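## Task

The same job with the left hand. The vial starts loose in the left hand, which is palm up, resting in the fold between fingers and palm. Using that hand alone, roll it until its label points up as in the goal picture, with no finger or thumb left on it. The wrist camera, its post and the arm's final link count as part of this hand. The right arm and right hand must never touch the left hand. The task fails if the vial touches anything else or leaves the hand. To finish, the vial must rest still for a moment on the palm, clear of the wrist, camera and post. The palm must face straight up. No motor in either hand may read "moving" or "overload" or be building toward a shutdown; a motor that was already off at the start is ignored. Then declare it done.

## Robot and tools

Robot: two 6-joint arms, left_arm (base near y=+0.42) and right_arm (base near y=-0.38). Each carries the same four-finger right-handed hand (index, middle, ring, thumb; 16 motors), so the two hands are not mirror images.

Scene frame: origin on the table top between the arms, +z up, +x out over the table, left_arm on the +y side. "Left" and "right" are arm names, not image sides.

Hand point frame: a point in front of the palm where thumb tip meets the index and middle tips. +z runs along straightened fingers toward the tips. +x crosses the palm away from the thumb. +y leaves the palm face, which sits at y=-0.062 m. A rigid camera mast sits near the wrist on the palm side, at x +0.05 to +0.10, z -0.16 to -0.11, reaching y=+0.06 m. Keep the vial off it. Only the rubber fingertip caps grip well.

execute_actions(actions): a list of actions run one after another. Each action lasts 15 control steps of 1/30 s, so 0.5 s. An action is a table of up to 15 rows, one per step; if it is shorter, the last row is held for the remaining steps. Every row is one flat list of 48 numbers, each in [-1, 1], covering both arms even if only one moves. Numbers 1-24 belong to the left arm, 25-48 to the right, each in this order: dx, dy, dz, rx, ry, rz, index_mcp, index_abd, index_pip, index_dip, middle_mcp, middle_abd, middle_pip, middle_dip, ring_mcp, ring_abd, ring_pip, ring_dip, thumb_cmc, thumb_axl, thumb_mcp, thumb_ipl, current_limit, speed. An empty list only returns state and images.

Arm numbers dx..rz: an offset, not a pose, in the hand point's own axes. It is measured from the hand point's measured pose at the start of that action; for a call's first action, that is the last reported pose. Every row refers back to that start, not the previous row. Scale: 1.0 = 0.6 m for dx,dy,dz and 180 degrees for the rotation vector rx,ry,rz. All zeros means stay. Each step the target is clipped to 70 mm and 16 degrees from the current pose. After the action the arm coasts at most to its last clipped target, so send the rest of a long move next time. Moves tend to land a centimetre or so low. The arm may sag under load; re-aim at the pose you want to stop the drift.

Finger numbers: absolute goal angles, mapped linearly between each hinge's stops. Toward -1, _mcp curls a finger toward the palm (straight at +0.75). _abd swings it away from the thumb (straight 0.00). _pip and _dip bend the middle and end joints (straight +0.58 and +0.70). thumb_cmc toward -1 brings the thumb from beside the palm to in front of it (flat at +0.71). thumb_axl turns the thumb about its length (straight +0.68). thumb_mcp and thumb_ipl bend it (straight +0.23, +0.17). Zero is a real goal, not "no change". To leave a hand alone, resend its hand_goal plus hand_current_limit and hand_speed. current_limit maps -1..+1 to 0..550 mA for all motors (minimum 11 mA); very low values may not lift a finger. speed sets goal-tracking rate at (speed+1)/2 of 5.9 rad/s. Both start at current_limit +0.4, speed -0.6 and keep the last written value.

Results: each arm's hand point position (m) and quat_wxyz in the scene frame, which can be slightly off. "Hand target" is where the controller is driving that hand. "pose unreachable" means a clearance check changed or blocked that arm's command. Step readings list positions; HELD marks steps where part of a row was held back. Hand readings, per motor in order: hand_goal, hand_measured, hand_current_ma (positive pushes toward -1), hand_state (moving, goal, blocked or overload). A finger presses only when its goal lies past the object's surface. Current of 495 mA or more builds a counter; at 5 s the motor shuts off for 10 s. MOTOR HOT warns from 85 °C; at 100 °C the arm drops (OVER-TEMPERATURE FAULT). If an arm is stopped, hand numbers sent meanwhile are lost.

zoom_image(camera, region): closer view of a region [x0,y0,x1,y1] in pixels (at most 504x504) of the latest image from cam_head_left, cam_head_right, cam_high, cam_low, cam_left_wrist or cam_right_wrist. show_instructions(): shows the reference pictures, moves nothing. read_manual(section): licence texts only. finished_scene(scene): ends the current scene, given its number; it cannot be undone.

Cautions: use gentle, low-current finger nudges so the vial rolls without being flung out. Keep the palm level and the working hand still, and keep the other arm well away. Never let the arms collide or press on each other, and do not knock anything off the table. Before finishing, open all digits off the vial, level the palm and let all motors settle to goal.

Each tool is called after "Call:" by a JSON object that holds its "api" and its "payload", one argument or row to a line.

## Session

Call:
{"api": "execute_actions", "payload": {
  "actions": []
}}

Call:
{"api": "show_instructions", "payload": {

}}

Scene clock: 0.00 s.
left_arm: end_effector_position=(+0.3892, +0.1079, +0.4147) hand_goal=(+0.046, +0.000, -0.008, +0.280, +0.046, +0.000, -0.008, +0.280, +0.046, +0.000, -0.008, +0.280, -0.104, +0.266, +0.032, -0.018) hand_measured=(+0.062, +0.000, -0.006, +0.282, +0.060, +0.000, -0.006, +0.282, +0.062, +0.000, -0.006, +0.282, -0.092, +0.270, +0.034, -0.016) hand_current_ma=(+83, +0, +14, +12, +84, +0, +13, +12, +83, +0, +13, +13, +70, +28, +12, +11) hand_state=(goal, overload, goal, goal, goal, goal, goal, goal, goal, goal, goal, goal, goal, goal, goal, goal) hand_current_limit=0.40 hand_speed=-0.60 end_effector_quat_wxyz=(+0.647, +0.635, +0.298, +0.298) | right_arm: end_effector_position=(+0.3583, -0.7486, +0.5984) hand_goal=(+0.754, +0.000, +0.576, +0.696, +0.754, +0.000, +0.576, +0.696, +0.754, +0.000, +0.576, +0.696, +0.714, +0.678, +0.226, +0.168) hand_measured=(+0.754, +0.000, +0.576, +0.696, +0.754, +0.000, +0.576, +0.696, +0.754, +0.000, +0.576, +0.696, +0.714, +0.678, +0.226, +0.168) hand_current_ma=(+0, +0, +0, +0, +0, +0, +0, +0, +0, +0, +0, +0, +0, +0, +0, +0) hand_state=(goal, goal, goal, goal, goal, goal, goal, goal, goal, goal, goal, goal, goal, goal, goal, goal) hand_current_limit=0.40 hand_speed=-0.60 end_effector_quat_wxyz=(+0.645, +0.642, +0.281, +0.305)
Joint positions: left_arm=[-0.751  1.105  0.633  0.488  0.101 -0.009] | right_arm=[-0.755  1.029  1.081 -0.033 -0.035  0.03 ]
Joint velocities: left_arm=[-0.015 -0.005 -0.007 -0.002 -0.081 -0.081] | right_arm=[-0.015 -0.015  0.002 -0.007  0.081 -0.007]
Motor temperatures (°C, as the motors report them): left_arm=[22 21 24 24 23 20] | right_arm=[22 20 24 20 21 23]
Hand target (left_arm): +0.392, +0.106, +0.428; +0.655, +0.627, +0.293, +0.303
Hand target (right_arm): +0.353, -0.744, +0.625; +0.661, +0.625, +0.275, +0.312

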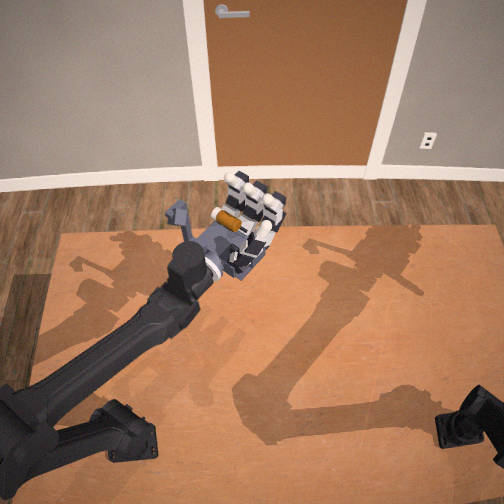

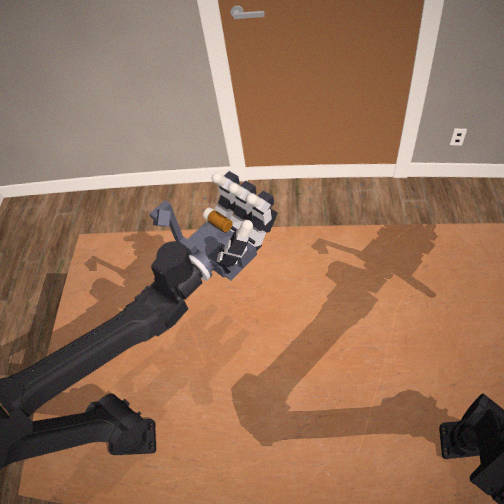

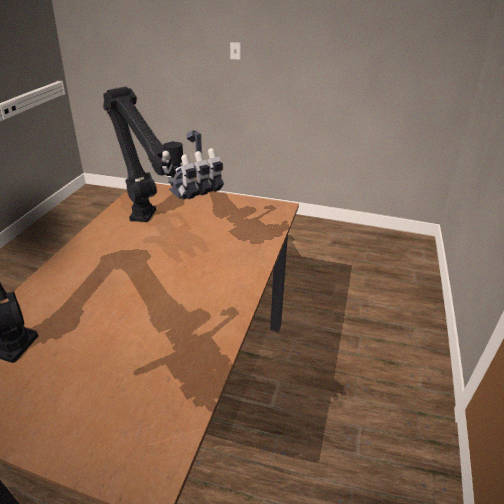

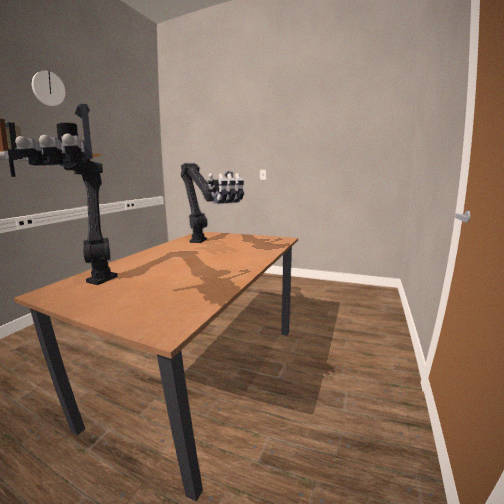

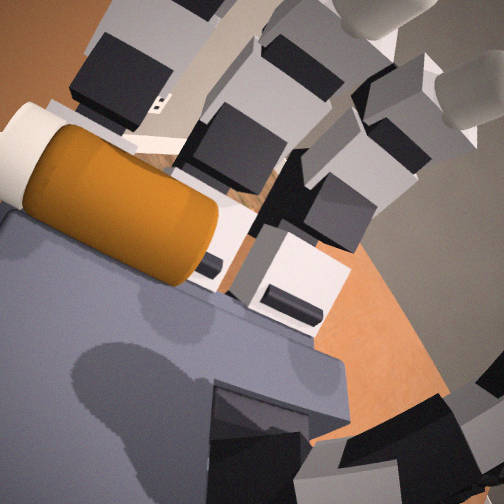

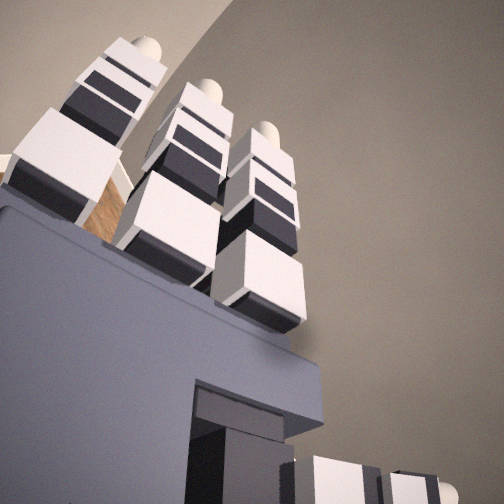

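Reference images for this scene: goal picture from the wrist camera place.

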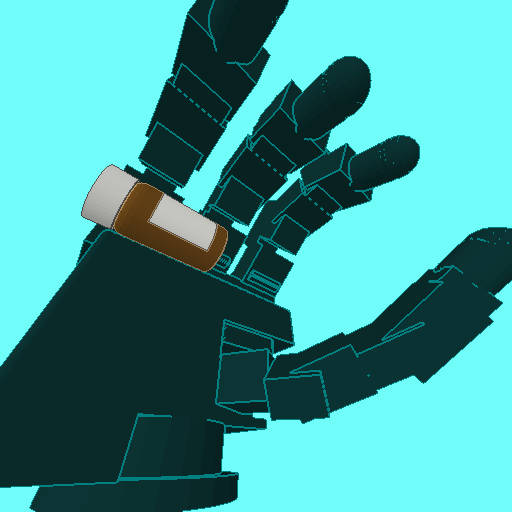

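Call:
{"api": "execute_actions", "payload": {
  "actions": [
    [[0,0.02,0,-0.014,0,0,0.046,0,-0.008,0.28,-0.68,0,-0.1,-0.4,-0.68,0,-0.1,-0.4,0.62,0.6,0.2,0.1,0.4,-0.6,0,0.03,0,-0.01,0,0,0.754,0,0.576,0.696,0.754,0,0.576,0.696,0.754,0,0.576,0.696,0.714,0.678,0.226,0.168,0.4,-0.6]],
    [[0,0.02,0,-0.014,0,0,0.046,0,-0.008,0.28,-0.68,0,-0.1,-0.4,-0.68,0,-0.1,-0.4,0.62,0.6,0.2,0.1,0.4,-0.6,0,0.03,0,-0.01,0,0,0.754,0,0.576,0.696,0.754,0,0.576,0.696,0.754,0,0.576,0.696,0.714,0.678,0.226,0.168,0.4,-0.6]],
    [[0,0.02,0,-0.014,0,0,0.046,0,-0.008,0.28,-0.68,0,-0.7,-0.5,-0.68,0,-0.7,-0.5,0.62,0.6,0.2,0.1,0.4,-0.6,0,0.03,0,-0.01,0,0,0.754,0,0.576,0.696,0.754,0,0.576,0.696,0.754,0,0.576,0.696,0.714,0.678,0.226,0.168,0.4,-0.6]],
    [[0,0.02,0,-0.014,0,0,0.046,0,-0.008,0.28,0.2,0,-1,-0.6,0.2,0,-1,-0.6,0.62,0.6,0.2,0.1,0.4,-0.75,0,0.03,0,-0.01,0,0,0.754,0,0.576,0.696,0.754,0,0.576,0.696,0.754,0,0.576,0.696,0.714,0.678,0.226,0.168,0.4,-0.6]],
    [[0,0.02,0,-0.014,0,0,0.046,0,-0.008,0.28,0.2,0,-1,-0.6,0.2,0,-1,-0.6,0.62,0.6,0.2,0.1,0.4,-0.75,0,0.03,0,-0.01,0,0,0.754,0,0.576,0.696,0.754,0,0.576,0.696,0.754,0,0.576,0.696,0.714,0.678,0.226,0.168,0.4,-0.6]],
    [[0,0.02,0,-0.014,0,0,0.046,0,-0.008,0.28,0.2,0,-1,-0.6,0.2,0,-1,-0.6,0.62,0.6,0.2,0.1,0.4,-0.75,0,0.03,0,-0.01,0,0,0.754,0,0.576,0.696,0.754,0,0.576,0.696,0.754,0,0.576,0.696,0.714,0.678,0.226,0.168,0.4,-0.6]]
  ]
}}

Scene clock: 3.47 s.
left_arm: end_effector_position=(+0.3812, +0.1134, +0.4380) hand_goal=(+0.046, +0.000, -0.008, +0.280, +0.200, +0.000, -1.000, -0.600, +0.200, +0.000, -1.000, -0.600, +0.620, +0.600, +0.200, +0.100) hand_measured=(+0.058, +0.000, -0.006, +0.282, +0.138, +0.000, -0.426, -0.562, +0.146, +0.002, -0.418, -0.544, +0.630, +0.598, +0.200, +0.098) hand_current_ma=(+71, +0, +13, +12, -33, +0, +385, +196, +10, +13, +385, +281, +53, -11, -7, -12) hand_state=(goal, overload, goal, goal, moving, goal, blocked, blocked, moving, goal, blocked, blocked, goal, goal, goal, goal) hand_current_limit=0.40 hand_speed=-0.75 end_effector_quat_wxyz=(+0.677, +0.604, +0.279, +0.315) | right_arm: end_effector_position=(+0.3583, -0.7486, +0.5984) hand_goal=(+0.754, +0.000, +0.576, +0.696, +0.754, +0.000, +0.576, +0.696, +0.754, +0.000, +0.576, +0.696, +0.714, +0.678, +0.226, +0.168) hand_measured=(+0.762, +0.000, +0.576, +0.696, +0.764, +0.000, +0.576, +0.696, +0.764, +0.000, +0.576, +0.696, +0.724, +0.678, +0.226, +0.168) hand_current_ma=(+52, +0, +5, +0, +54, +0, +5, +0, +52, +0, +5, +0, +55, -4, -1, -2) hand_state=(goal, goal, goal, goal, goal, goal, goal, goal, goal, goal, goal, goal, goal, goal, goal, goal) hand_current_limit=0.40 hand_speed=-0.60 end_effector_quat_wxyz=(+0.645, +0.642, +0.281, +0.305)
Joint positions: left_arm=[-0.751  1.106  0.633  0.588  0.101 -0.009] | right_arm=[-0.755  1.029  1.081 -0.033 -0.035  0.03 ]
Joint velocities: left_arm=[ 0.005  0.005  0.002 -0.007 -0.007 -0.007] | right_arm=[-0.005  0.005 -0.012 -0.017 -0.007  0.081]
Motor temperatures (°C, as the motors report them): left_arm=[22 21 25 24 23 20] | right_arm=[22 20 26 20 21 23]
Hand target (left_arm): +0.382, +0.113, +0.446; +0.685, +0.594, +0.275, +0.319
Hand target (right_arm): +0.357, -0.748, +0.616; +0.655, +0.631, +0.277, +0.310
Off the commanded pose (left_arm): 0.008 m, 2 deg.
Off the commanded pose (right_arm): 0.018 m, 2 deg.
Step readings (end_effector_position; steps 1 to 15: 1st action; 16 to 30: 2nd action; 31 to 45: 3rd action; 46 to 60: 4th action; 61 to 75: 5th action; 76 to 90: 6th action):
0: left_arm (+0.3892, +0.1079, +0.4147) | right_arm (+0.3583, -0.7486, +0.5984)
1: left_arm (+0.3891, +0.1080, +0.4151) | right_arm (+0.3583, -0.7486, +0.5984)
2: left_arm (+0.3889, +0.1081, +0.4158) | right_arm (+0.3583, -0.7486, +0.5984)
4: left_arm (+0.3884, +0.1084, +0.4175) | right_arm (+0.3583, -0.7486, +0.5984)
8: left_arm (+0.3880, +0.1087, +0.4186) | right_arm (+0.3583, -0.7486, +0.5984)
15: left_arm (+0.3880, +0.1087, +0.4186) | right_arm (+0.3583, -0.7486, +0.5984)
16: left_arm (+0.3879, +0.1088, +0.4191) | right_arm (+0.3583, -0.7486, +0.5984)
17: left_arm (+0.3875, +0.1090, +0.4201) | right_arm (+0.3583, -0.7486, +0.5984)
19: left_arm (+0.3869, +0.1094, +0.4220) | right_arm (+0.3583, -0.7486, +0.5984)
23: left_arm (+0.3867, +0.1096, +0.4227) | right_arm (+0.3583, -0.7486, +0.5984)
30: left_arm (+0.3867, +0.1096, +0.4227) | right_arm (+0.3583, -0.7486, +0.5984)
31: left_arm (+0.3865, +0.1097, +0.4233) | right_arm (+0.3583, -0.7486, +0.5984)
32: left_arm (+0.3863, +0.1099, +0.4241) | right_arm (+0.3583, -0.7486, +0.5984)
34: left_arm (+0.3856, +0.1103, +0.4259) | right_arm (+0.3583, -0.7486, +0.5984)
38: left_arm (+0.3854, +0.1105, +0.4266) | right_arm (+0.3583, -0.7486, +0.5984)
45: left_arm (+0.3854, +0.1105, +0.4266) | right_arm (+0.3583, -0.7486, +0.5984)
46: left_arm (+0.3852, +0.1106, +0.4272) | right_arm (+0.3583, -0.7486, +0.5984)
47: left_arm (+0.3849, +0.1108, +0.4281) | right_arm (+0.3583, -0.7486, +0.5984)
49: left_arm (+0.3842, +0.1113, +0.4299) | right_arm (+0.3583, -0.7486, +0.5984)
53: left_arm (+0.3840, +0.1114, +0.4305) | right_arm (+0.3583, -0.7486, +0.5984)
60: left_arm (+0.3840, +0.1114, +0.4305) | right_arm (+0.3583, -0.7486, +0.5984)
61: left_arm (+0.3838, +0.1116, +0.4311) | right_arm (+0.3583, -0.7486, +0.5984)
62: left_arm (+0.3834, +0.1118, +0.4320) | right_arm (+0.3583, -0.7486, +0.5984)
64: left_arm (+0.3828, +0.1123, +0.4338) | right_arm (+0.3583, -0.7486, +0.5984)
68: left_arm (+0.3825, +0.1124, +0.4344) | right_arm (+0.3583, -0.7486, +0.5984)
75: left_arm (+0.3825, +0.1124, +0.4344) | right_arm (+0.3583, -0.7486, +0.5984)
76: left_arm (+0.3823, +0.1126, +0.4349) | right_arm (+0.3583, -0.7486, +0.5984)
77: left_arm (+0.3821, +0.1127, +0.4356) | right_arm (+0.3583, -0.7486, +0.5984)
79: left_arm (+0.3815, +0.1132, +0.4372) | right_arm (+0.3583, -0.7486, +0.5984)
83: left_arm (+0.3812, +0.1134, +0.4380) | right_arm (+0.3583, -0.7486, +0.5984)
90: end_effector_position above

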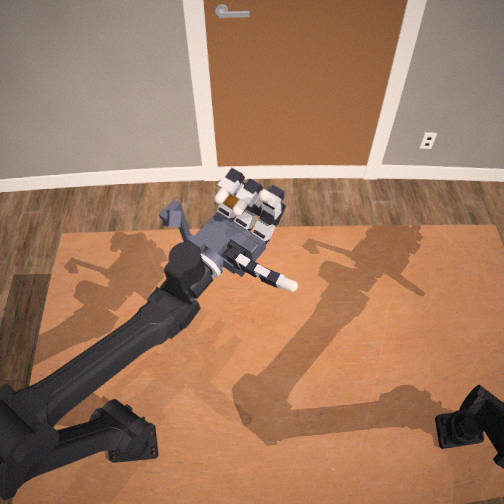

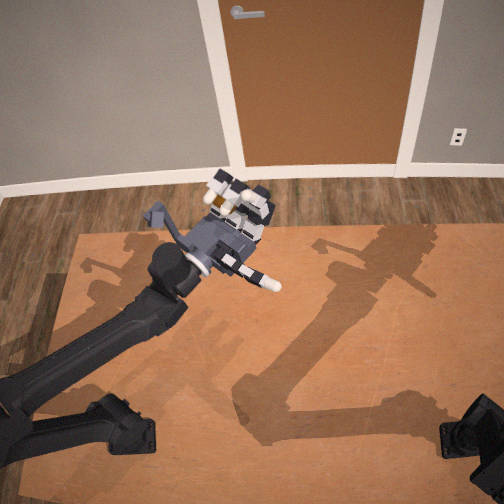

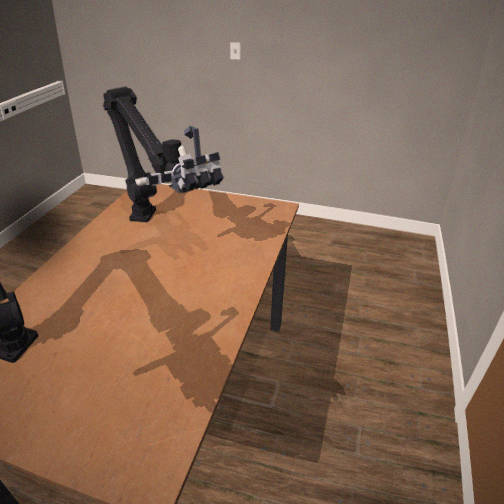

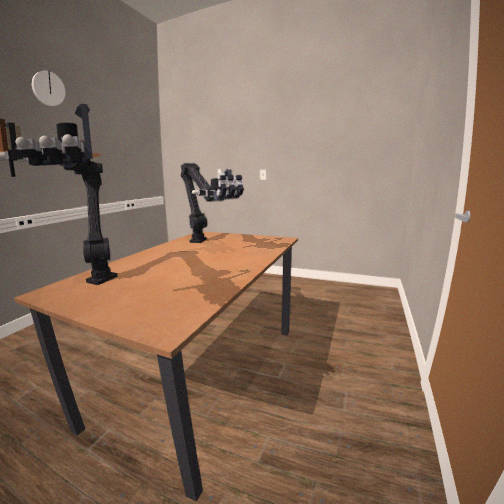

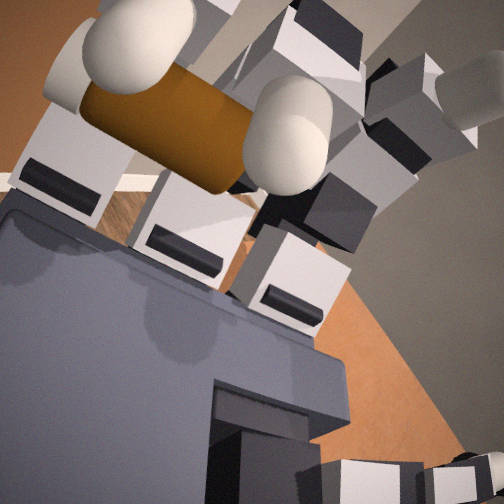

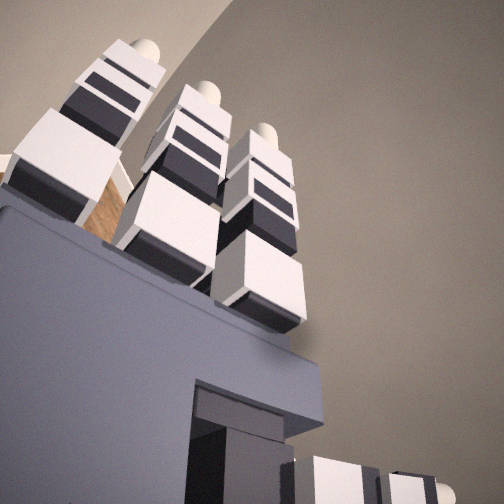

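Call:
{"api": "execute_actions", "payload": {
  "actions": [
    [[0,0,0,0.04,0,0,0.046,0,-0.008,0.28,0.2,0,-1,-0.6,0.2,0,-1,-0.6,0.62,0.6,0.2,0.1,0.4,-0.75,0,0.03,0,-0.01,0,0,0.754,0,0.576,0.696,0.754,0,0.576,0.696,0.754,0,0.576,0.696,0.714,0.678,0.226,0.168,0.4,-0.6]]
  ]
}}

Scene clock: 4.10 s.
left_arm: end_effector_position=(+0.3765, +0.1164, +0.4269) hand_goal=(+0.046, +0.000, -0.008, +0.280, +0.200, +0.000, -1.000, -0.600, +0.200, +0.000, -1.000, -0.600, +0.620, +0.600, +0.200, +0.100) hand_measured=(+0.056, +0.000, -0.006, +0.282, +0.202, +0.000, -0.426, -0.562, +0.210, +0.002, -0.418, -0.544, +0.630, +0.598, +0.200, +0.098) hand_current_ma=(+52, +0, +11, +12, +13, +0, +385, +196, +53, +13, +385, +281, +63, -11, -5, -11) hand_state=(goal, overload, goal, goal, goal, goal, blocked, blocked, goal, goal, blocked, blocked, goal, goal, goal, goal) hand_current_limit=0.40 hand_speed=-0.75 end_effector_quat_wxyz=(+0.637, +0.646, +0.304, +0.292) | right_arm: end_effector_position=(+0.3583, -0.7486, +0.5984) hand_goal=(+0.754, +0.000, +0.576, +0.696, +0.754, +0.000, +0.576, +0.696, +0.754, +0.000, +0.576, +0.696, +0.714, +0.678, +0.226, +0.168) hand_measured=(+0.762, +0.000, +0.576, +0.696, +0.764, +0.000, +0.576, +0.696, +0.764, +0.000, +0.576, +0.696, +0.724, +0.678, +0.226, +0.168) hand_current_ma=(+52, +0, +5, +0, +54, +0, +5, +0, +52, +0, +5, +0, +55, -4, -1, -2) hand_state=(goal, goal, goal, goal, goal, goal, goal, goal, goal, goal, goal, goal, goal, goal, goal, goal) hand_current_limit=0.40 hand_speed=-0.60 end_effector_quat_wxyz=(+0.645, +0.642, +0.281, +0.305)
Joint positions: left_arm=[-0.751  1.015  0.635  0.362  0.101 -0.007] | right_arm=[-0.755  1.029  1.081 -0.033 -0.035  0.03 ]
Joint velocities: left_arm=[-0.005 -0.005 -0.007 -0.027  0.11  -0.022] | right_arm=[-0.005 -0.005 -0.022 -0.007 -0.022  0.007]
Motor temperatures (°C, as the motors report them): left_arm=[22 21 25 24 23 20] | right_arm=[22 20 26 20 21 23]
Hand target (left_arm): +0.380, +0.114, +0.438; +0.638, +0.645, +0.299, +0.297
Hand target (right_arm): +0.357, -0.748, +0.616; +0.655, +0.631, +0.277, +0.310
Off the commanded pose (left_arm): 0.012 m, 1 deg.
Off the commanded pose (right_arm): 0.018 m, 2 deg.
Step readings (end_effector_position):
0: left_arm (+0.3812, +0.1134, +0.4380) | right_arm (+0.3583, -0.7486, +0.5984)
1: left_arm (+0.3821, +0.1127, +0.4346) | right_arm (+0.3583, -0.7486, +0.5984)
2: left_arm (+0.3829, +0.1122, +0.4294) | right_arm (+0.3583, -0.7486, +0.5984)
4: left_arm (+0.3813, +0.1132, +0.4240) | right_arm (+0.3583, -0.7486, +0.5984)
8: left_arm (+0.3764, +0.1165, +0.4283) | right_arm (+0.3583, -0.7486, +0.5984)
15: end_effector_position above

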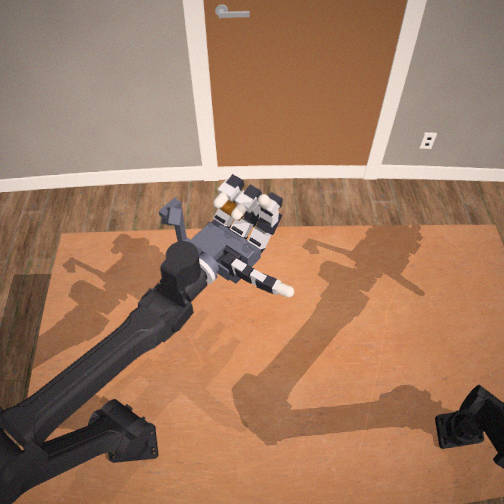

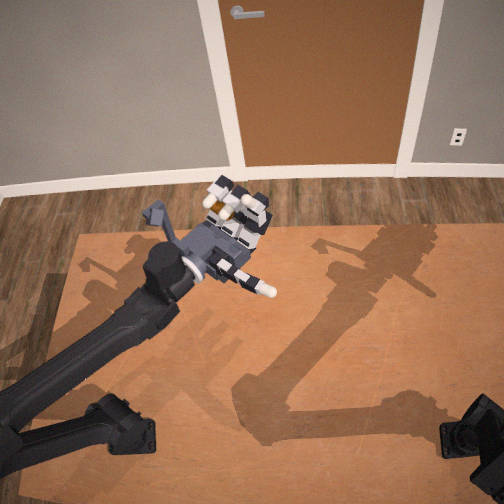

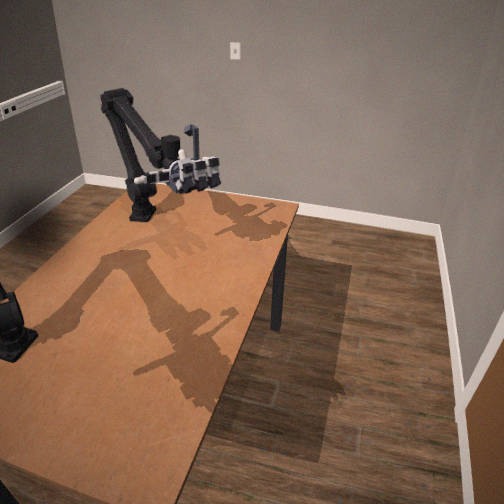

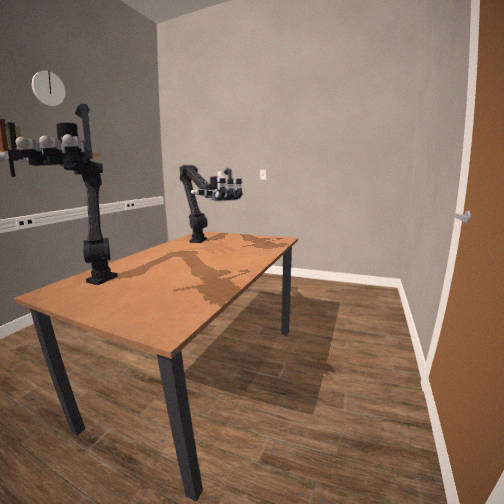

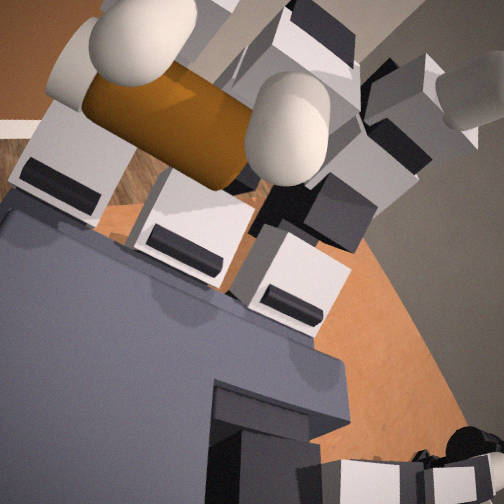

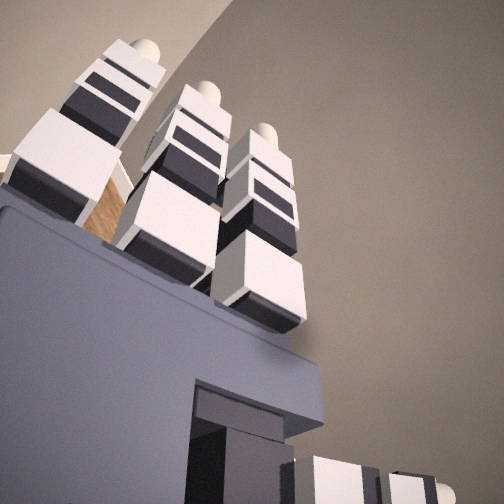

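Hold at the current target (dy≈+0.011 m, dz≈+0.004 m) and release.

Call:
{"api": "execute_actions", "payload": {
  "actions": [
    [[0,0.018,0.007,-0.001,0,0,0.046,0,-0.008,0.28,0.2,0,-0.1,-0.3,0.2,0,-0.1,-0.3,0.62,0.6,0.2,0.1,0.4,-0.8,0,0.03,0,-0.01,0,0,0.754,0,0.576,0.696,0.754,0,0.576,0.696,0.754,0,0.576,0.696,0.714,0.678,0.226,0.168,0.4,-0.6]],
    [[0,0.018,0.007,-0.001,0,0,0.046,0,-0.008,0.28,0.2,0,-0.1,-0.3,0.2,0,-0.1,-0.3,0.62,0.6,0.2,0.1,0.4,-0.8,0,0.03,0,-0.01,0,0,0.754,0,0.576,0.696,0.754,0,0.576,0.696,0.754,0,0.576,0.696,0.714,0.678,0.226,0.168,0.4,-0.6]],
    [[0,0.018,0.007,-0.001,0,0,0.046,0,-0.008,0.28,0.2,0,-0.1,-0.3,0.2,0,-0.1,-0.3,0.62,0.6,0.2,0.1,0.4,-0.8,0,0.03,0,-0.01,0,0,0.754,0,0.576,0.696,0.754,0,0.576,0.696,0.754,0,0.576,0.696,0.714,0.678,0.226,0.168,0.4,-0.6]],
    [[0,0.018,0.007,-0.001,0,0,0.046,0,-0.008,0.28,0.2,0,-0.1,-0.3,0.2,0,-0.1,-0.3,0.62,0.6,0.2,0.1,0.4,-0.8,0,0.03,0,-0.01,0,0,0.754,0,0.576,0.696,0.754,0,0.576,0.696,0.754,0,0.576,0.696,0.714,0.678,0.226,0.168,0.4,-0.6]]
  ]
}}

Scene clock: 6.50 s.
left_arm: end_effector_position=(+0.3779, +0.1154, +0.4214) hand_goal=(+0.046, +0.000, -0.008, +0.280, +0.200, +0.000, -0.100, -0.300, +0.200, +0.000, -0.100, -0.300, +0.620, +0.600, +0.200, +0.100) hand_measured=(+0.056, +0.000, -0.006, +0.282, +0.206, +0.000, -0.102, -0.304, +0.210, +0.002, -0.102, -0.304, +0.630, +0.598, +0.200, +0.098) hand_current_ma=(+52, +0, +11, +12, +30, +0, -14, -20, +53, +13, -14, -22, +63, -11, -5, -11) hand_state=(goal, overload, goal, goal, goal, goal, goal, goal, goal, goal, goal, goal, goal, goal, goal, goal) hand_current_limit=0.40 hand_speed=-0.80 end_effector_quat_wxyz=(+0.630, +0.652, +0.307, +0.288) | right_arm: end_effector_position=(+0.3583, -0.7486, +0.5984) hand_goal=(+0.754, +0.000, +0.576, +0.696, +0.754, +0.000, +0.576, +0.696, +0.754, +0.000, +0.576, +0.696, +0.714, +0.678, +0.226, +0.168) hand_measured=(+0.762, +0.000, +0.576, +0.696, +0.764, +0.000, +0.576, +0.696, +0.764, +0.000, +0.576, +0.696, +0.724, +0.678, +0.226, +0.168) hand_current_ma=(+52, +0, +5, +0, +54, +0, +5, +0, +52, +0, +5, +0, +55, -4, -1, -2) hand_state=(goal, goal, goal, goal, goal, goal, goal, goal, goal, goal, goal, goal, goal, goal, goal, goal) hand_current_limit=0.40 hand_speed=-0.60 end_effector_quat_wxyz=(+0.645, +0.642, +0.281, +0.305)
Joint positions: left_arm=[-0.751  1.015  0.635  0.34   0.101 -0.007] | right_arm=[-0.755  1.029  1.081 -0.033 -0.035  0.03 ]
Joint velocities: left_arm=[-0.005  0.005 -0.002 -0.012 -0.081 -0.022] | right_arm=[ 0.005 -0.024 -0.012 -0.012  0.022  0.051]
Motor temperatures (°C, as the motors report them): left_arm=[22 21 26 24 23 20] | right_arm=[22 20 27 20 21 23]
Hand target (left_arm): +0.381, +0.113, +0.433; +0.633, +0.650, +0.306, +0.290
Hand target (right_arm): +0.357, -0.748, +0.616; +0.655, +0.631, +0.277, +0.310
Off the commanded pose (left_arm): 0.013 m, 0 deg.
Off the commanded pose (right_arm): 0.018 m, 2 deg.
Step readings (end_effector_position; steps 1 to 15: 1st action; 16 to 30: 2nd action; 31 to 45: 3rd action; 46 to 60: 4th action):
0: left_arm (+0.3765, +0.1164, +0.4268) | right_arm (+0.3583, -0.7486, +0.5984)
1: left_arm (+0.3766, +0.1163, +0.4266) | right_arm (+0.3583, -0.7486, +0.5984)
2: left_arm (+0.3767, +0.1163, +0.4262) | right_arm (+0.3583, -0.7486, +0.5984)
4: left_arm (+0.3768, +0.1161, +0.4257) | right_arm (+0.3583, -0.7486, +0.5984)
8: left_arm (+0.3769, +0.1161, +0.4255) | right_arm (+0.3583, -0.7486, +0.5984)
15: left_arm (+0.3769, +0.1161, +0.4255) | right_arm (+0.3583, -0.7486, +0.5984)
16: left_arm (+0.3769, +0.1161, +0.4253) | right_arm (+0.3583, -0.7486, +0.5984)
17: left_arm (+0.3770, +0.1160, +0.4249) | right_arm (+0.3583, -0.7486, +0.5984)
19: left_arm (+0.3772, +0.1159, +0.4242) | right_arm (+0.3583, -0.7486, +0.5984)
23: left_arm (+0.3772, +0.1159, +0.4241) | right_arm (+0.3583, -0.7486, +0.5984)
30: left_arm (+0.3772, +0.1159, +0.4241) | right_arm (+0.3583, -0.7486, +0.5984)
31: left_arm (+0.3773, +0.1158, +0.4239) | right_arm (+0.3583, -0.7486, +0.5984)
32: left_arm (+0.3774, +0.1158, +0.4235) | right_arm (+0.3583, -0.7486, +0.5984)
34: left_arm (+0.3775, +0.1157, +0.4229) | right_arm (+0.3583, -0.7486, +0.5984)
38: left_arm (+0.3776, +0.1156, +0.4227) | right_arm (+0.3583, -0.7486, +0.5984)
45: left_arm (+0.3776, +0.1156, +0.4227) | right_arm (+0.3583, -0.7486, +0.5984)
46: left_arm (+0.3776, +0.1156, +0.4225) | right_arm (+0.3583, -0.7486, +0.5984)
47: left_arm (+0.3777, +0.1155, +0.4222) | right_arm (+0.3583, -0.7486, +0.5984)
49: left_arm (+0.3778, +0.1154, +0.4216) | right_arm (+0.3583, -0.7486, +0.5984)
53: left_arm (+0.3779, +0.1154, +0.4214) | right_arm (+0.3583, -0.7486, +0.5984)
60: end_effector_position above

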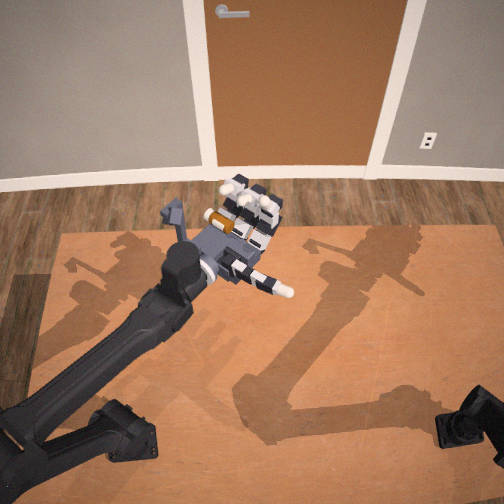

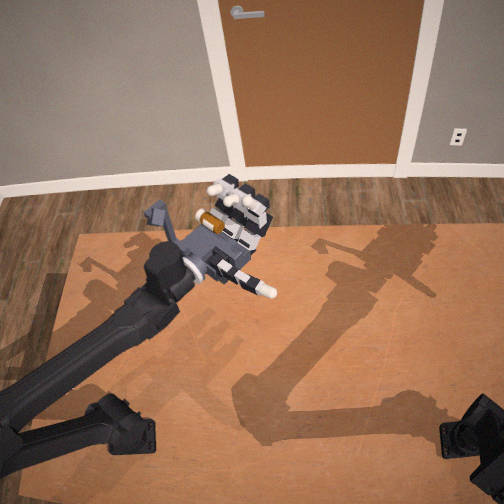

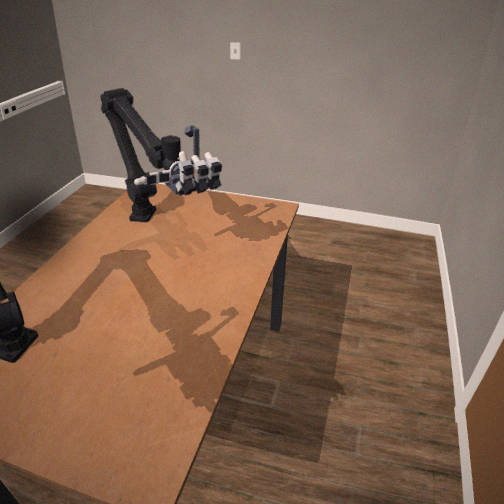

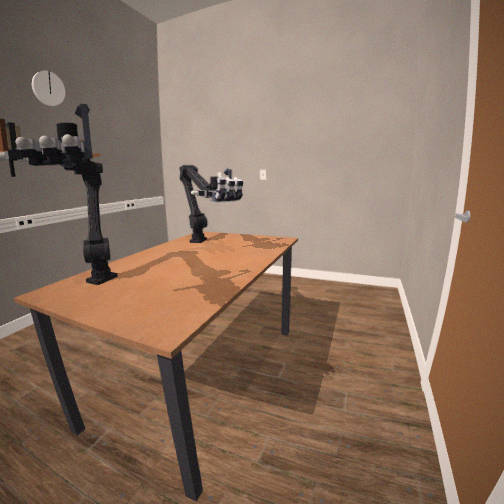

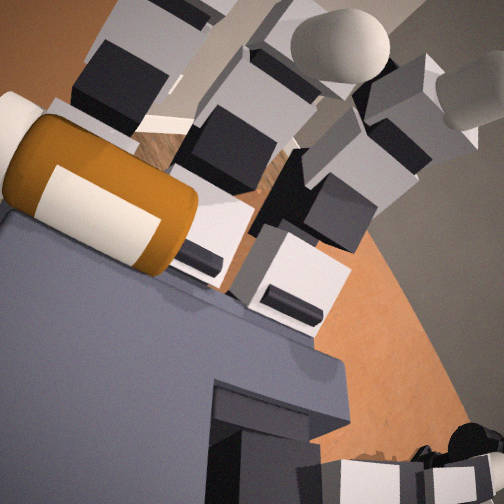

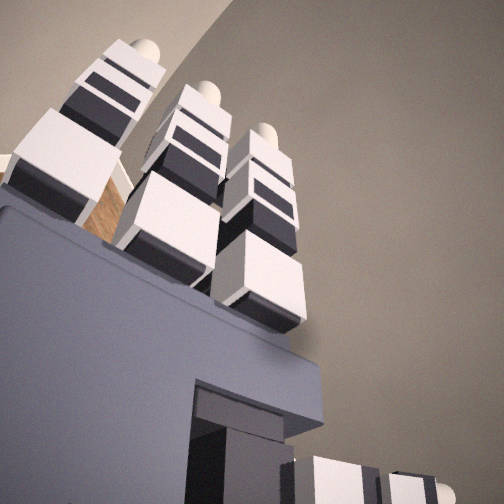

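Call:
{"api": "execute_actions", "payload": {
  "actions": [
    [[0,0.017,0,-0.008,0,0,0.046,0,-0.008,0.28,-0.68,0,-0.1,-0.4,-0.68,0,-0.1,-0.4,0.62,0.6,0.2,0.1,0.4,-0.6,0,0.03,0,-0.01,0,0,0.754,0,0.576,0.696,0.754,0,0.576,0.696,0.754,0,0.576,0.696,0.714,0.678,0.226,0.168,0.4,-0.6]],
    [[0,0.017,0,-0.008,0,0,0.046,0,-0.008,0.28,-0.68,0,-0.1,-0.4,-0.68,0,-0.1,-0.4,0.62,0.6,0.2,0.1,0.4,-0.6,0,0.03,0,-0.01,0,0,0.754,0,0.576,0.696,0.754,0,0.576,0.696,0.754,0,0.576,0.696,0.714,0.678,0.226,0.168,0.4,-0.6]],
    [[0,0.017,0,-0.008,0,0,0.046,0,-0.008,0.28,-0.68,0,-0.7,-0.5,-0.68,0,-0.7,-0.5,0.62,0.6,0.2,0.1,0.4,-0.6,0,0.03,0,-0.01,0,0,0.754,0,0.576,0.696,0.754,0,0.576,0.696,0.754,0,0.576,0.696,0.714,0.678,0.226,0.168,0.4,-0.6]],
    [[0,0.017,0,-0.008,0,0,0.046,0,-0.008,0.28,0.4,0,-1,-0.6,0.4,0,-1,-0.6,0.62,0.6,0.2,0.1,0.4,-0.75,0,0.03,0,-0.01,0,0,0.754,0,0.576,0.696,0.754,0,0.576,0.696,0.754,0,0.576,0.696,0.714,0.678,0.226,0.168,0.4,-0.6]],
    [[0,0.017,0,-0.008,0,0,0.046,0,-0.008,0.28,0.4,0,-1,-0.6,0.4,0,-1,-0.6,0.62,0.6,0.2,0.1,0.4,-0.75,0,0.03,0,-0.01,0,0,0.754,0,0.576,0.696,0.754,0,0.576,0.696,0.754,0,0.576,0.696,0.714,0.678,0.226,0.168,0.4,-0.6]],
    [[0,0.017,0,-0.008,0,0.04,0.046,0,-0.008,0.28,0.4,0,-1,-0.6,0.4,0,-1,-0.6,0.62,0.6,0.2,0.1,0.4,-0.75,0,0.03,0,-0.01,0,0,0.754,0,0.576,0.696,0.754,0,0.576,0.696,0.754,0,0.576,0.696,0.714,0.678,0.226,0.168,0.4,-0.6]],
    [[0,0.017,0,-0.008,0,0.04,0.046,0,-0.008,0.28,0.4,0,-1,-0.6,0.4,0,-1,-0.6,0.62,0.6,0.2,0.1,0.4,-0.75,0,0.03,0,-0.01,0,0,0.754,0,0.576,0.696,0.754,0,0.576,0.696,0.754,0,0.576,0.696,0.714,0.678,0.226,0.168,0.4,-0.6]]
  ]
}}

Scene clock: 10.67 s.
left_arm: end_effector_position=(+0.3668, +0.1063, +0.4148) hand_goal=(+0.046, +0.000, -0.008, +0.280, +0.400, +0.000, -1.000, -0.600, +0.400, +0.000, -1.000, -0.600, +0.620, +0.600, +0.200, +0.100) hand_measured=(+0.056, +0.000, -0.006, +0.282, +0.404, +0.000, -0.994, -0.598, +0.404, +0.002, -0.532, -0.556, +0.630, +0.598, +0.200, +0.098) hand_current_ma=(+52, +0, +11, +12, +35, +0, +31, +13, +28, +11, +385, +218, +58, -11, -5, -11) hand_state=(goal, overload, goal, goal, moving, goal, goal, goal, moving, goal, blocked, blocked, goal, goal, goal, goal) hand_current_limit=0.40 hand_speed=-0.75 end_effector_quat_wxyz=(+0.600, +0.685, +0.224, +0.346) | right_arm: end_effector_position=(+0.3583, -0.7486, +0.5984) hand_goal=(+0.754, +0.000, +0.576, +0.696, +0.754, +0.000, +0.576, +0.696, +0.754, +0.000, +0.576, +0.696, +0.714, +0.678, +0.226, +0.168) hand_measured=(+0.762, +0.000, +0.576, +0.696, +0.764, +0.000, +0.576, +0.696, +0.764, +0.000, +0.576, +0.696, +0.724, +0.678, +0.226, +0.168) hand_current_ma=(+52, +0, +5, +0, +54, +0, +5, +0, +52, +0, +5, +0, +55, -4, -1, -2) hand_state=(goal, goal, goal, goal, goal, goal, goal, goal, goal, goal, goal, goal, goal, goal, goal, goal) hand_current_limit=0.40 hand_speed=-0.60 end_effector_quat_wxyz=(+0.645, +0.642, +0.281, +0.305)
Joint positions: left_arm=[-0.721  1.015  0.635  0.34   0.161  0.213] | right_arm=[-0.755  1.029  1.081 -0.033 -0.035  0.03 ]
Joint velocities: left_arm=[-0.005  0.005 -0.007 -0.002 -0.037 -0.022] | right_arm=[-0.005  0.015 -0.007 -0.007  0.022 -0.051]
Motor temperatures (°C, as the motors report them): left_arm=[22 21 27 24 23 20] | right_arm=[22 20 29 20 21 23]
Hand target (left_arm): +0.372, +0.111, +0.429; +0.602, +0.678, +0.220, +0.360
Hand target (right_arm): +0.357, -0.748, +0.616; +0.655, +0.631, +0.277, +0.310
Off the commanded pose (left_arm): 0.016 m, 2 deg.
Off the commanded pose (right_arm): 0.018 m, 2 deg.
Step readings (end_effector_position; steps 1 to 15: 1st action; 16 to 30: 2nd action; 31 to 45: 3rd action; 46 to 60: 4th action; 61 to 75: 5th action; 76 to 90: 6th action; 91 to 105: 7th action):
0: left_arm (+0.3779, +0.1154, +0.4214) | right_arm (+0.3583, -0.7486, +0.5984)
1: left_arm (+0.3779, +0.1154, +0.4214) | right_arm (+0.3583, -0.7486, +0.5984)
2: left_arm (+0.3779, +0.1154, +0.4214) | right_arm (+0.3583, -0.7486, +0.5984)
4: left_arm (+0.3779, +0.1154, +0.4214) | right_arm (+0.3583, -0.7486, +0.5984)
8: left_arm (+0.3779, +0.1154, +0.4214) | right_arm (+0.3583, -0.7486, +0.5984)
15: left_arm (+0.3779, +0.1154, +0.4214) | right_arm (+0.3583, -0.7486, +0.5984)
16: left_arm (+0.3779, +0.1154, +0.4214) | right_arm (+0.3583, -0.7486, +0.5984)
17: left_arm (+0.3779, +0.1154, +0.4214) | right_arm (+0.3583, -0.7486, +0.5984)
19: left_arm (+0.3779, +0.1154, +0.4214) | right_arm (+0.3583, -0.7486, +0.5984)
23: left_arm (+0.3779, +0.1154, +0.4214) | right_arm (+0.3583, -0.7486, +0.5984)
30: left_arm (+0.3779, +0.1154, +0.4214) | right_arm (+0.3583, -0.7486, +0.5984)
31: left_arm (+0.3779, +0.1154, +0.4214) | right_arm (+0.3583, -0.7486, +0.5984)
32: left_arm (+0.3779, +0.1154, +0.4214) | right_arm (+0.3583, -0.7486, +0.5984)
34: left_arm (+0.3779, +0.1154, +0.4214) | right_arm (+0.3583, -0.7486, +0.5984)
38: left_arm (+0.3779, +0.1154, +0.4214) | right_arm (+0.3583, -0.7486, +0.5984)
45: left_arm (+0.3779, +0.1154, +0.4214) | right_arm (+0.3583, -0.7486, +0.5984)
46: left_arm (+0.3779, +0.1154, +0.4214) | right_arm (+0.3583, -0.7486, +0.5984)
47: left_arm (+0.3779, +0.1154, +0.4214) | right_arm (+0.3583, -0.7486, +0.5984)
49: left_arm (+0.3779, +0.1154, +0.4214) | right_arm (+0.3583, -0.7486, +0.5984)
53: left_arm (+0.3779, +0.1154, +0.4214) | right_arm (+0.3583, -0.7486, +0.5984)
60: left_arm (+0.3779, +0.1154, +0.4214) | right_arm (+0.3583, -0.7486, +0.5984)
61: left_arm (+0.3779, +0.1154, +0.4214) | right_arm (+0.3583, -0.7486, +0.5984)
62: left_arm (+0.3779, +0.1154, +0.4214) | right_arm (+0.3583, -0.7486, +0.5984)
64: left_arm (+0.3779, +0.1154, +0.4214) | right_arm (+0.3583, -0.7486, +0.5984)
68: left_arm (+0.3779, +0.1154, +0.4214) | right_arm (+0.3583, -0.7486, +0.5984)
75: left_arm (+0.3779, +0.1154, +0.4214) | right_arm (+0.3583, -0.7486, +0.5984)
76: left_arm (+0.3766, +0.1142, +0.4211) | right_arm (+0.3583, -0.7486, +0.5984)
77: left_arm (+0.3750, +0.1128, +0.4207) | right_arm (+0.3583, -0.7486, +0.5984)
79: left_arm (+0.3739, +0.1120, +0.4200) | right_arm (+0.3583, -0.7486, +0.5984)
83: left_arm (+0.3739, +0.1123, +0.4191) | right_arm (+0.3583, -0.7486, +0.5984)
90: left_arm (+0.3730, +0.1114, +0.4186) | right_arm (+0.3583, -0.7486, +0.5984)
91: left_arm (+0.3715, +0.1101, +0.4182) | right_arm (+0.3583, -0.7486, +0.5984)
92: left_arm (+0.3698, +0.1088, +0.4175) | right_arm (+0.3583, -0.7486, +0.5984)
94: left_arm (+0.3683, +0.1076, +0.4166) | right_arm (+0.3583, -0.7486, +0.5984)
98: left_arm (+0.3676, +0.1071, +0.4154) | right_arm (+0.3583, -0.7486, +0.5984)
105: end_effector_position above

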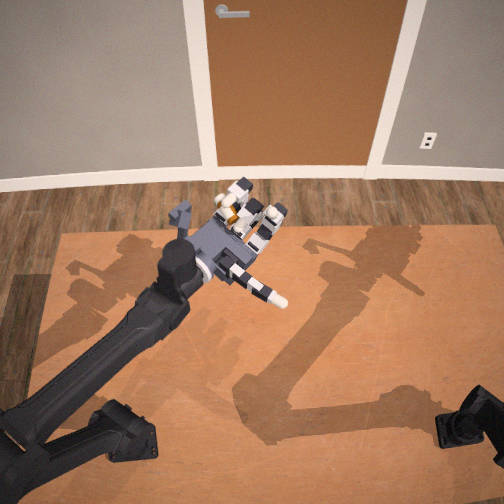

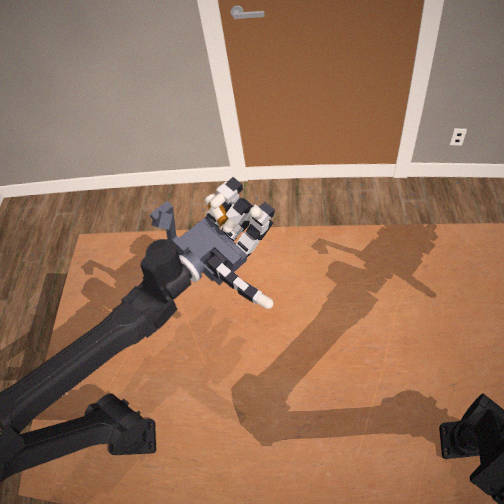

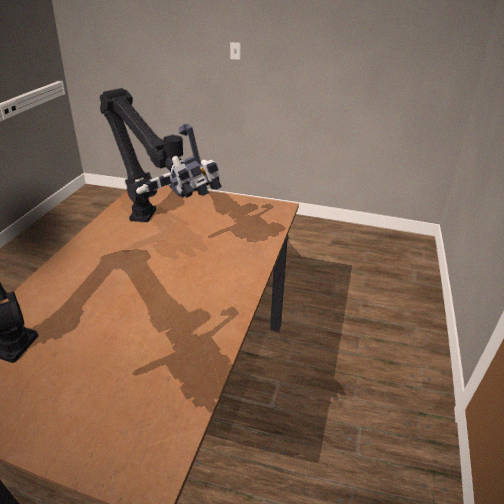

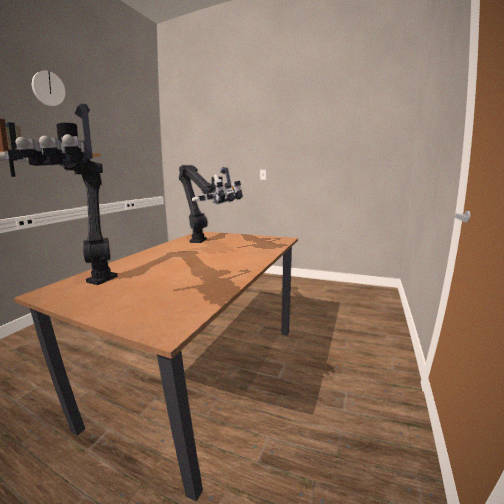

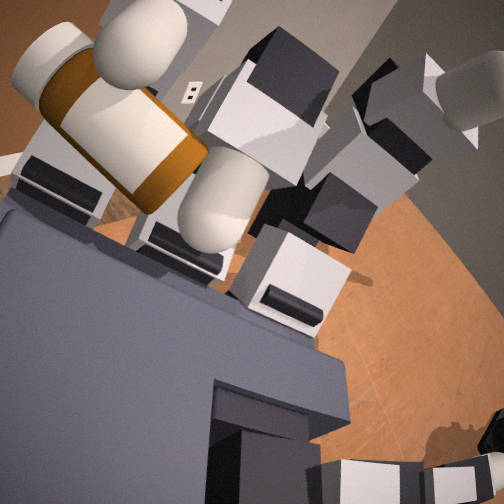

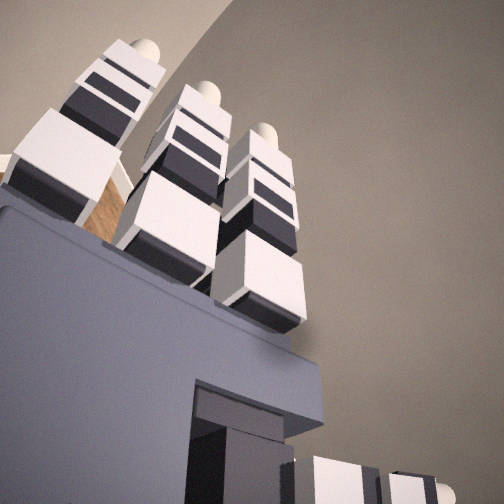

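Call:
{"api": "execute_actions", "payload": {
  "actions": [
    [[0,0.02,0,-0.008,0,0.04,0.046,0,-0.008,0.28,0.4,0,-0.1,-0.3,0.4,0,-1,-0.6,0.62,0.6,0.2,0.1,0.4,-0.5,0,0.03,0,-0.01,0,0,0.754,0,0.576,0.696,0.754,0,0.576,0.696,0.754,0,0.576,0.696,0.714,0.678,0.226,0.168,0.4,-0.6]],
    [[0,0.02,0,-0.008,0,0.01,0.046,0,-0.008,0.28,0.4,0,-0.1,-0.3,0.4,0,-1,-0.6,0.62,0.6,0.2,0.1,0.4,-0.5,0,0.03,0,-0.01,0,0,0.754,0,0.576,0.696,0.754,0,0.576,0.696,0.754,0,0.576,0.696,0.714,0.678,0.226,0.168,0.4,-0.6]],
    [[0,0.02,0,-0.008,0,0.005,0.046,0,-0.008,0.28,0.4,0,-0.1,-0.3,0.4,0,-0.1,-0.3,0.62,0.6,0.2,0.1,0.4,-0.8,0,0.03,0,-0.01,0,0,0.754,0,0.576,0.696,0.754,0,0.576,0.696,0.754,0,0.576,0.696,0.714,0.678,0.226,0.168,0.4,-0.6]],
    [[0,0.02,0,-0.008,0,0.005,0.046,0,-0.008,0.28,0.4,0,-0.1,-0.3,0.4,0,-0.1,-0.3,0.62,0.6,0.2,0.1,0.4,-0.8,0,0.03,0,-0.01,0,0,0.754,0,0.576,0.696,0.754,0,0.576,0.696,0.754,0,0.576,0.696,0.714,0.678,0.226,0.168,0.4,-0.6]],
    [[0,0.02,0,-0.008,0,0.005,0.046,0,-0.008,0.28,0.4,0,-0.1,-0.3,0.4,0,-0.1,-0.3,0.62,0.6,0.2,0.1,0.4,-0.8,0,0.03,0,-0.01,0,0,0.754,0,0.576,0.696,0.754,0,0.576,0.696,0.754,0,0.576,0.696,0.714,0.678,0.226,0.168,0.4,-0.6]],
    [[0,0.02,0,-0.008,0,0.005,0.046,0,-0.008,0.28,0.4,0,-0.1,-0.3,0.4,0,-0.1,-0.3,0.62,0.6,0.2,0.1,0.4,-0.8,0,0.03,0,-0.01,0,0,0.754,0,0.576,0.696,0.754,0,0.576,0.696,0.754,0,0.576,0.696,0.714,0.678,0.226,0.168,0.4,-0.6]]
  ]
}}

Scene clock: 14.30 s.
left_arm: end_effector_position=(+0.3574, +0.0986, +0.4090) hand_goal=(+0.046, +0.000, -0.008, +0.280, +0.400, +0.000, -0.100, -0.300, +0.400, +0.000, -0.100, -0.300, +0.620, +0.600, +0.200, +0.100) hand_measured=(+0.056, +0.000, -0.006, +0.282, +0.406, +0.000, -0.102, -0.304, +0.406, +0.002, -0.102, -0.304, +0.630, +0.598, +0.200, +0.098) hand_current_ma=(+52, +0, +11, +12, +36, +0, -10, -19, +35, +11, -10, -20, +56, -11, -5, -11) hand_state=(goal, overload, goal, goal, goal, goal, goal, goal, goal, goal, goal, goal, goal, goal, goal, goal) hand_current_limit=0.40 hand_speed=-0.80 end_effector_quat_wxyz=(+0.581, +0.700, +0.171, +0.378) | right_arm: end_effector_position=(+0.3583, -0.7486, +0.5984) hand_goal=(+0.754, +0.000, +0.576, +0.696, +0.754, +0.000, +0.576, +0.696, +0.754, +0.000, +0.576, +0.696, +0.714, +0.678, +0.226, +0.168) hand_measured=(+0.762, +0.000, +0.576, +0.696, +0.764, +0.000, +0.576, +0.696, +0.764, +0.000, +0.576, +0.696, +0.724, +0.678, +0.226, +0.168) hand_current_ma=(+52, +0, +5, +0, +54, +0, +5, +0, +52, +0, +5, +0, +55, -4, -1, -2) hand_state=(goal, goal, goal, goal, goal, goal, goal, goal, goal, goal, goal, goal, goal, goal, goal, goal) hand_current_limit=0.40 hand_speed=-0.60 end_effector_quat_wxyz=(+0.645, +0.642, +0.281, +0.305)
Joint positions: left_arm=[-0.715  1.015  0.635  0.34   0.191  0.344] | right_arm=[-0.755  1.029  1.081 -0.033 -0.035  0.03 ]
Joint velocities: left_arm=[-0.005 -0.015 -0.002 -0.007  0.022 -0.022] | right_arm=[ 0.005 -0.005 -0.002  0.002  0.007 -0.037]
Motor temperatures (°C, as the motors report them): left_arm=[22 21 28 24 23 20] | right_arm=[22 20 30 20 21 23]
Hand target (left_arm): +0.355, +0.096, +0.420; +0.587, +0.694, +0.161, +0.384
Hand target (right_arm): +0.357, -0.748, +0.616; +0.655, +0.631, +0.277, +0.310
Off the commanded pose (left_arm): 0.012 m, 2 deg.
Off the commanded pose (right_arm): 0.018 m, 2 deg.
Step readings (end_effector_position; steps 1 to 15: 1st action; 16 to 30: 2nd action; 31 to 45: 3rd action; 46 to 60: 4th action; 61 to 75: 5th action; 76 to 90: 6th action):
0: left_arm (+0.3666, +0.1061, +0.4146) | right_arm (+0.3583, -0.7486, +0.5984)
1: left_arm (+0.3651, +0.1049, +0.4141) | right_arm (+0.3583, -0.7486, +0.5984)
2: left_arm (+0.3631, +0.1035, +0.4134) | right_arm (+0.3583, -0.7486, +0.5984)
4: left_arm (+0.3612, +0.1019, +0.4122) | right_arm (+0.3583, -0.7486, +0.5984)
8: left_arm (+0.3598, +0.1007, +0.4109) | right_arm (+0.3583, -0.7486, +0.5984)
15: left_arm (+0.3591, +0.1001, +0.4101) | right_arm (+0.3583, -0.7486, +0.5984)
16: left_arm (+0.3589, +0.0998, +0.4100) | right_arm (+0.3583, -0.7486, +0.5984)
17: left_arm (+0.3585, +0.0996, +0.4099) | right_arm (+0.3583, -0.7486, +0.5984)
19: left_arm (+0.3582, +0.0993, +0.4097) | right_arm (+0.3583, -0.7486, +0.5984)
23: left_arm (+0.3579, +0.0990, +0.4094) | right_arm (+0.3583, -0.7486, +0.5984)
30: left_arm (+0.3578, +0.0989, +0.4093) | right_arm (+0.3583, -0.7486, +0.5984)
31: left_arm (+0.3578, +0.0989, +0.4093) | right_arm (+0.3583, -0.7486, +0.5984)
32: left_arm (+0.3578, +0.0989, +0.4093) | right_arm (+0.3583, -0.7486, +0.5984)
34: left_arm (+0.3577, +0.0988, +0.4093) | right_arm (+0.3583, -0.7486, +0.5984)
38: left_arm (+0.3577, +0.0988, +0.4093) | right_arm (+0.3583, -0.7486, +0.5984)
45: left_arm (+0.3577, +0.0988, +0.4092) | right_arm (+0.3583, -0.7486, +0.5984)
46: left_arm (+0.3577, +0.0988, +0.4092) | right_arm (+0.3583, -0.7486, +0.5984)
47: left_arm (+0.3577, +0.0988, +0.4092) | right_arm (+0.3583, -0.7486, +0.5984)
49: left_arm (+0.3576, +0.0988, +0.4092) | right_arm (+0.3583, -0.7486, +0.5984)
53: left_arm (+0.3576, +0.0987, +0.4092) | right_arm (+0.3583, -0.7486, +0.5984)
60: left_arm (+0.3576, +0.0987, +0.4092) | right_arm (+0.3583, -0.7486, +0.5984)
61: left_arm (+0.3576, +0.0987, +0.4092) | right_arm (+0.3583, -0.7486, +0.5984)
62: left_arm (+0.3576, +0.0987, +0.4091) | right_arm (+0.3583, -0.7486, +0.5984)
64: left_arm (+0.3576, +0.0987, +0.4091) | right_arm (+0.3583, -0.7486, +0.5984)
68: left_arm (+0.3575, +0.0987, +0.4091) | right_arm (+0.3583, -0.7486, +0.5984)
75: left_arm (+0.3575, +0.0986, +0.4091) | right_arm (+0.3583, -0.7486, +0.5984)
76: left_arm (+0.3575, +0.0986, +0.4091) | right_arm (+0.3583, -0.7486, +0.5984)
77: left_arm (+0.3575, +0.0986, +0.4091) | right_arm (+0.3583, -0.7486, +0.5984)
79: left_arm (+0.3575, +0.0986, +0.4090) | right_arm (+0.3583, -0.7486, +0.5984)
83: left_arm (+0.3574, +0.0986, +0.4090) | right_arm (+0.3583, -0.7486, +0.5984)
90: end_effector_position above

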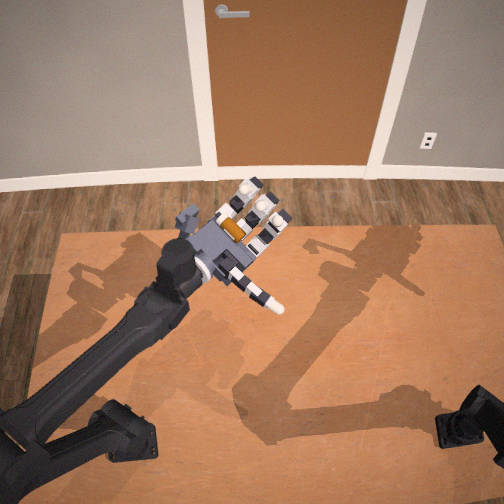

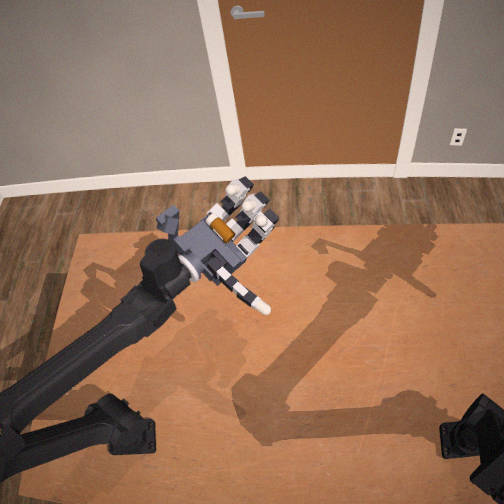

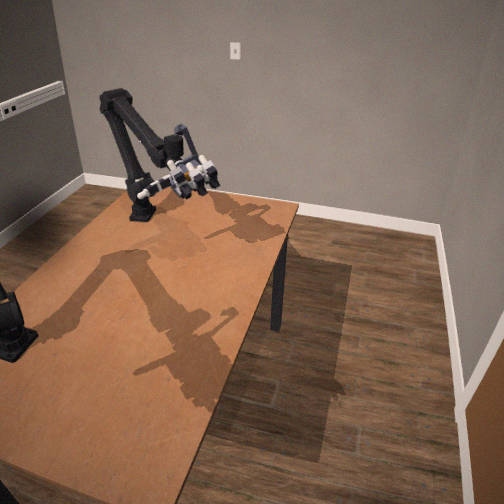

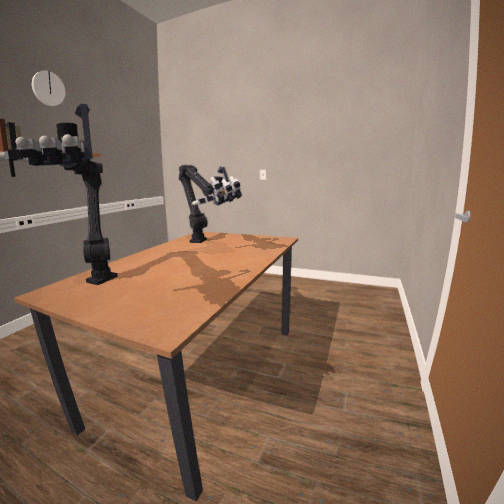

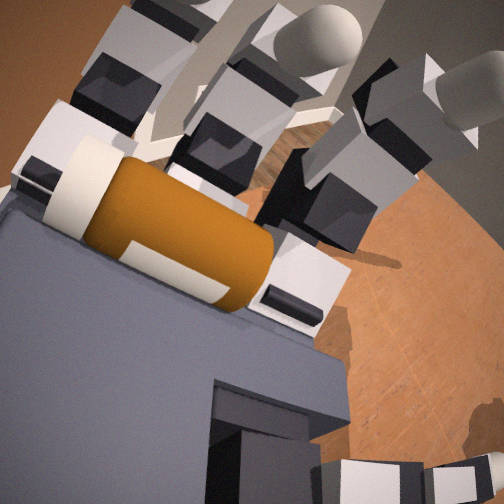

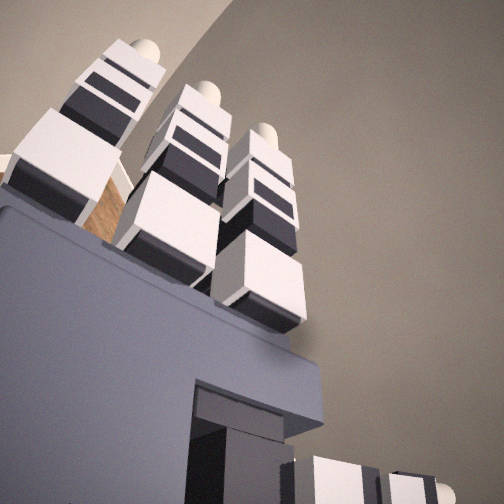

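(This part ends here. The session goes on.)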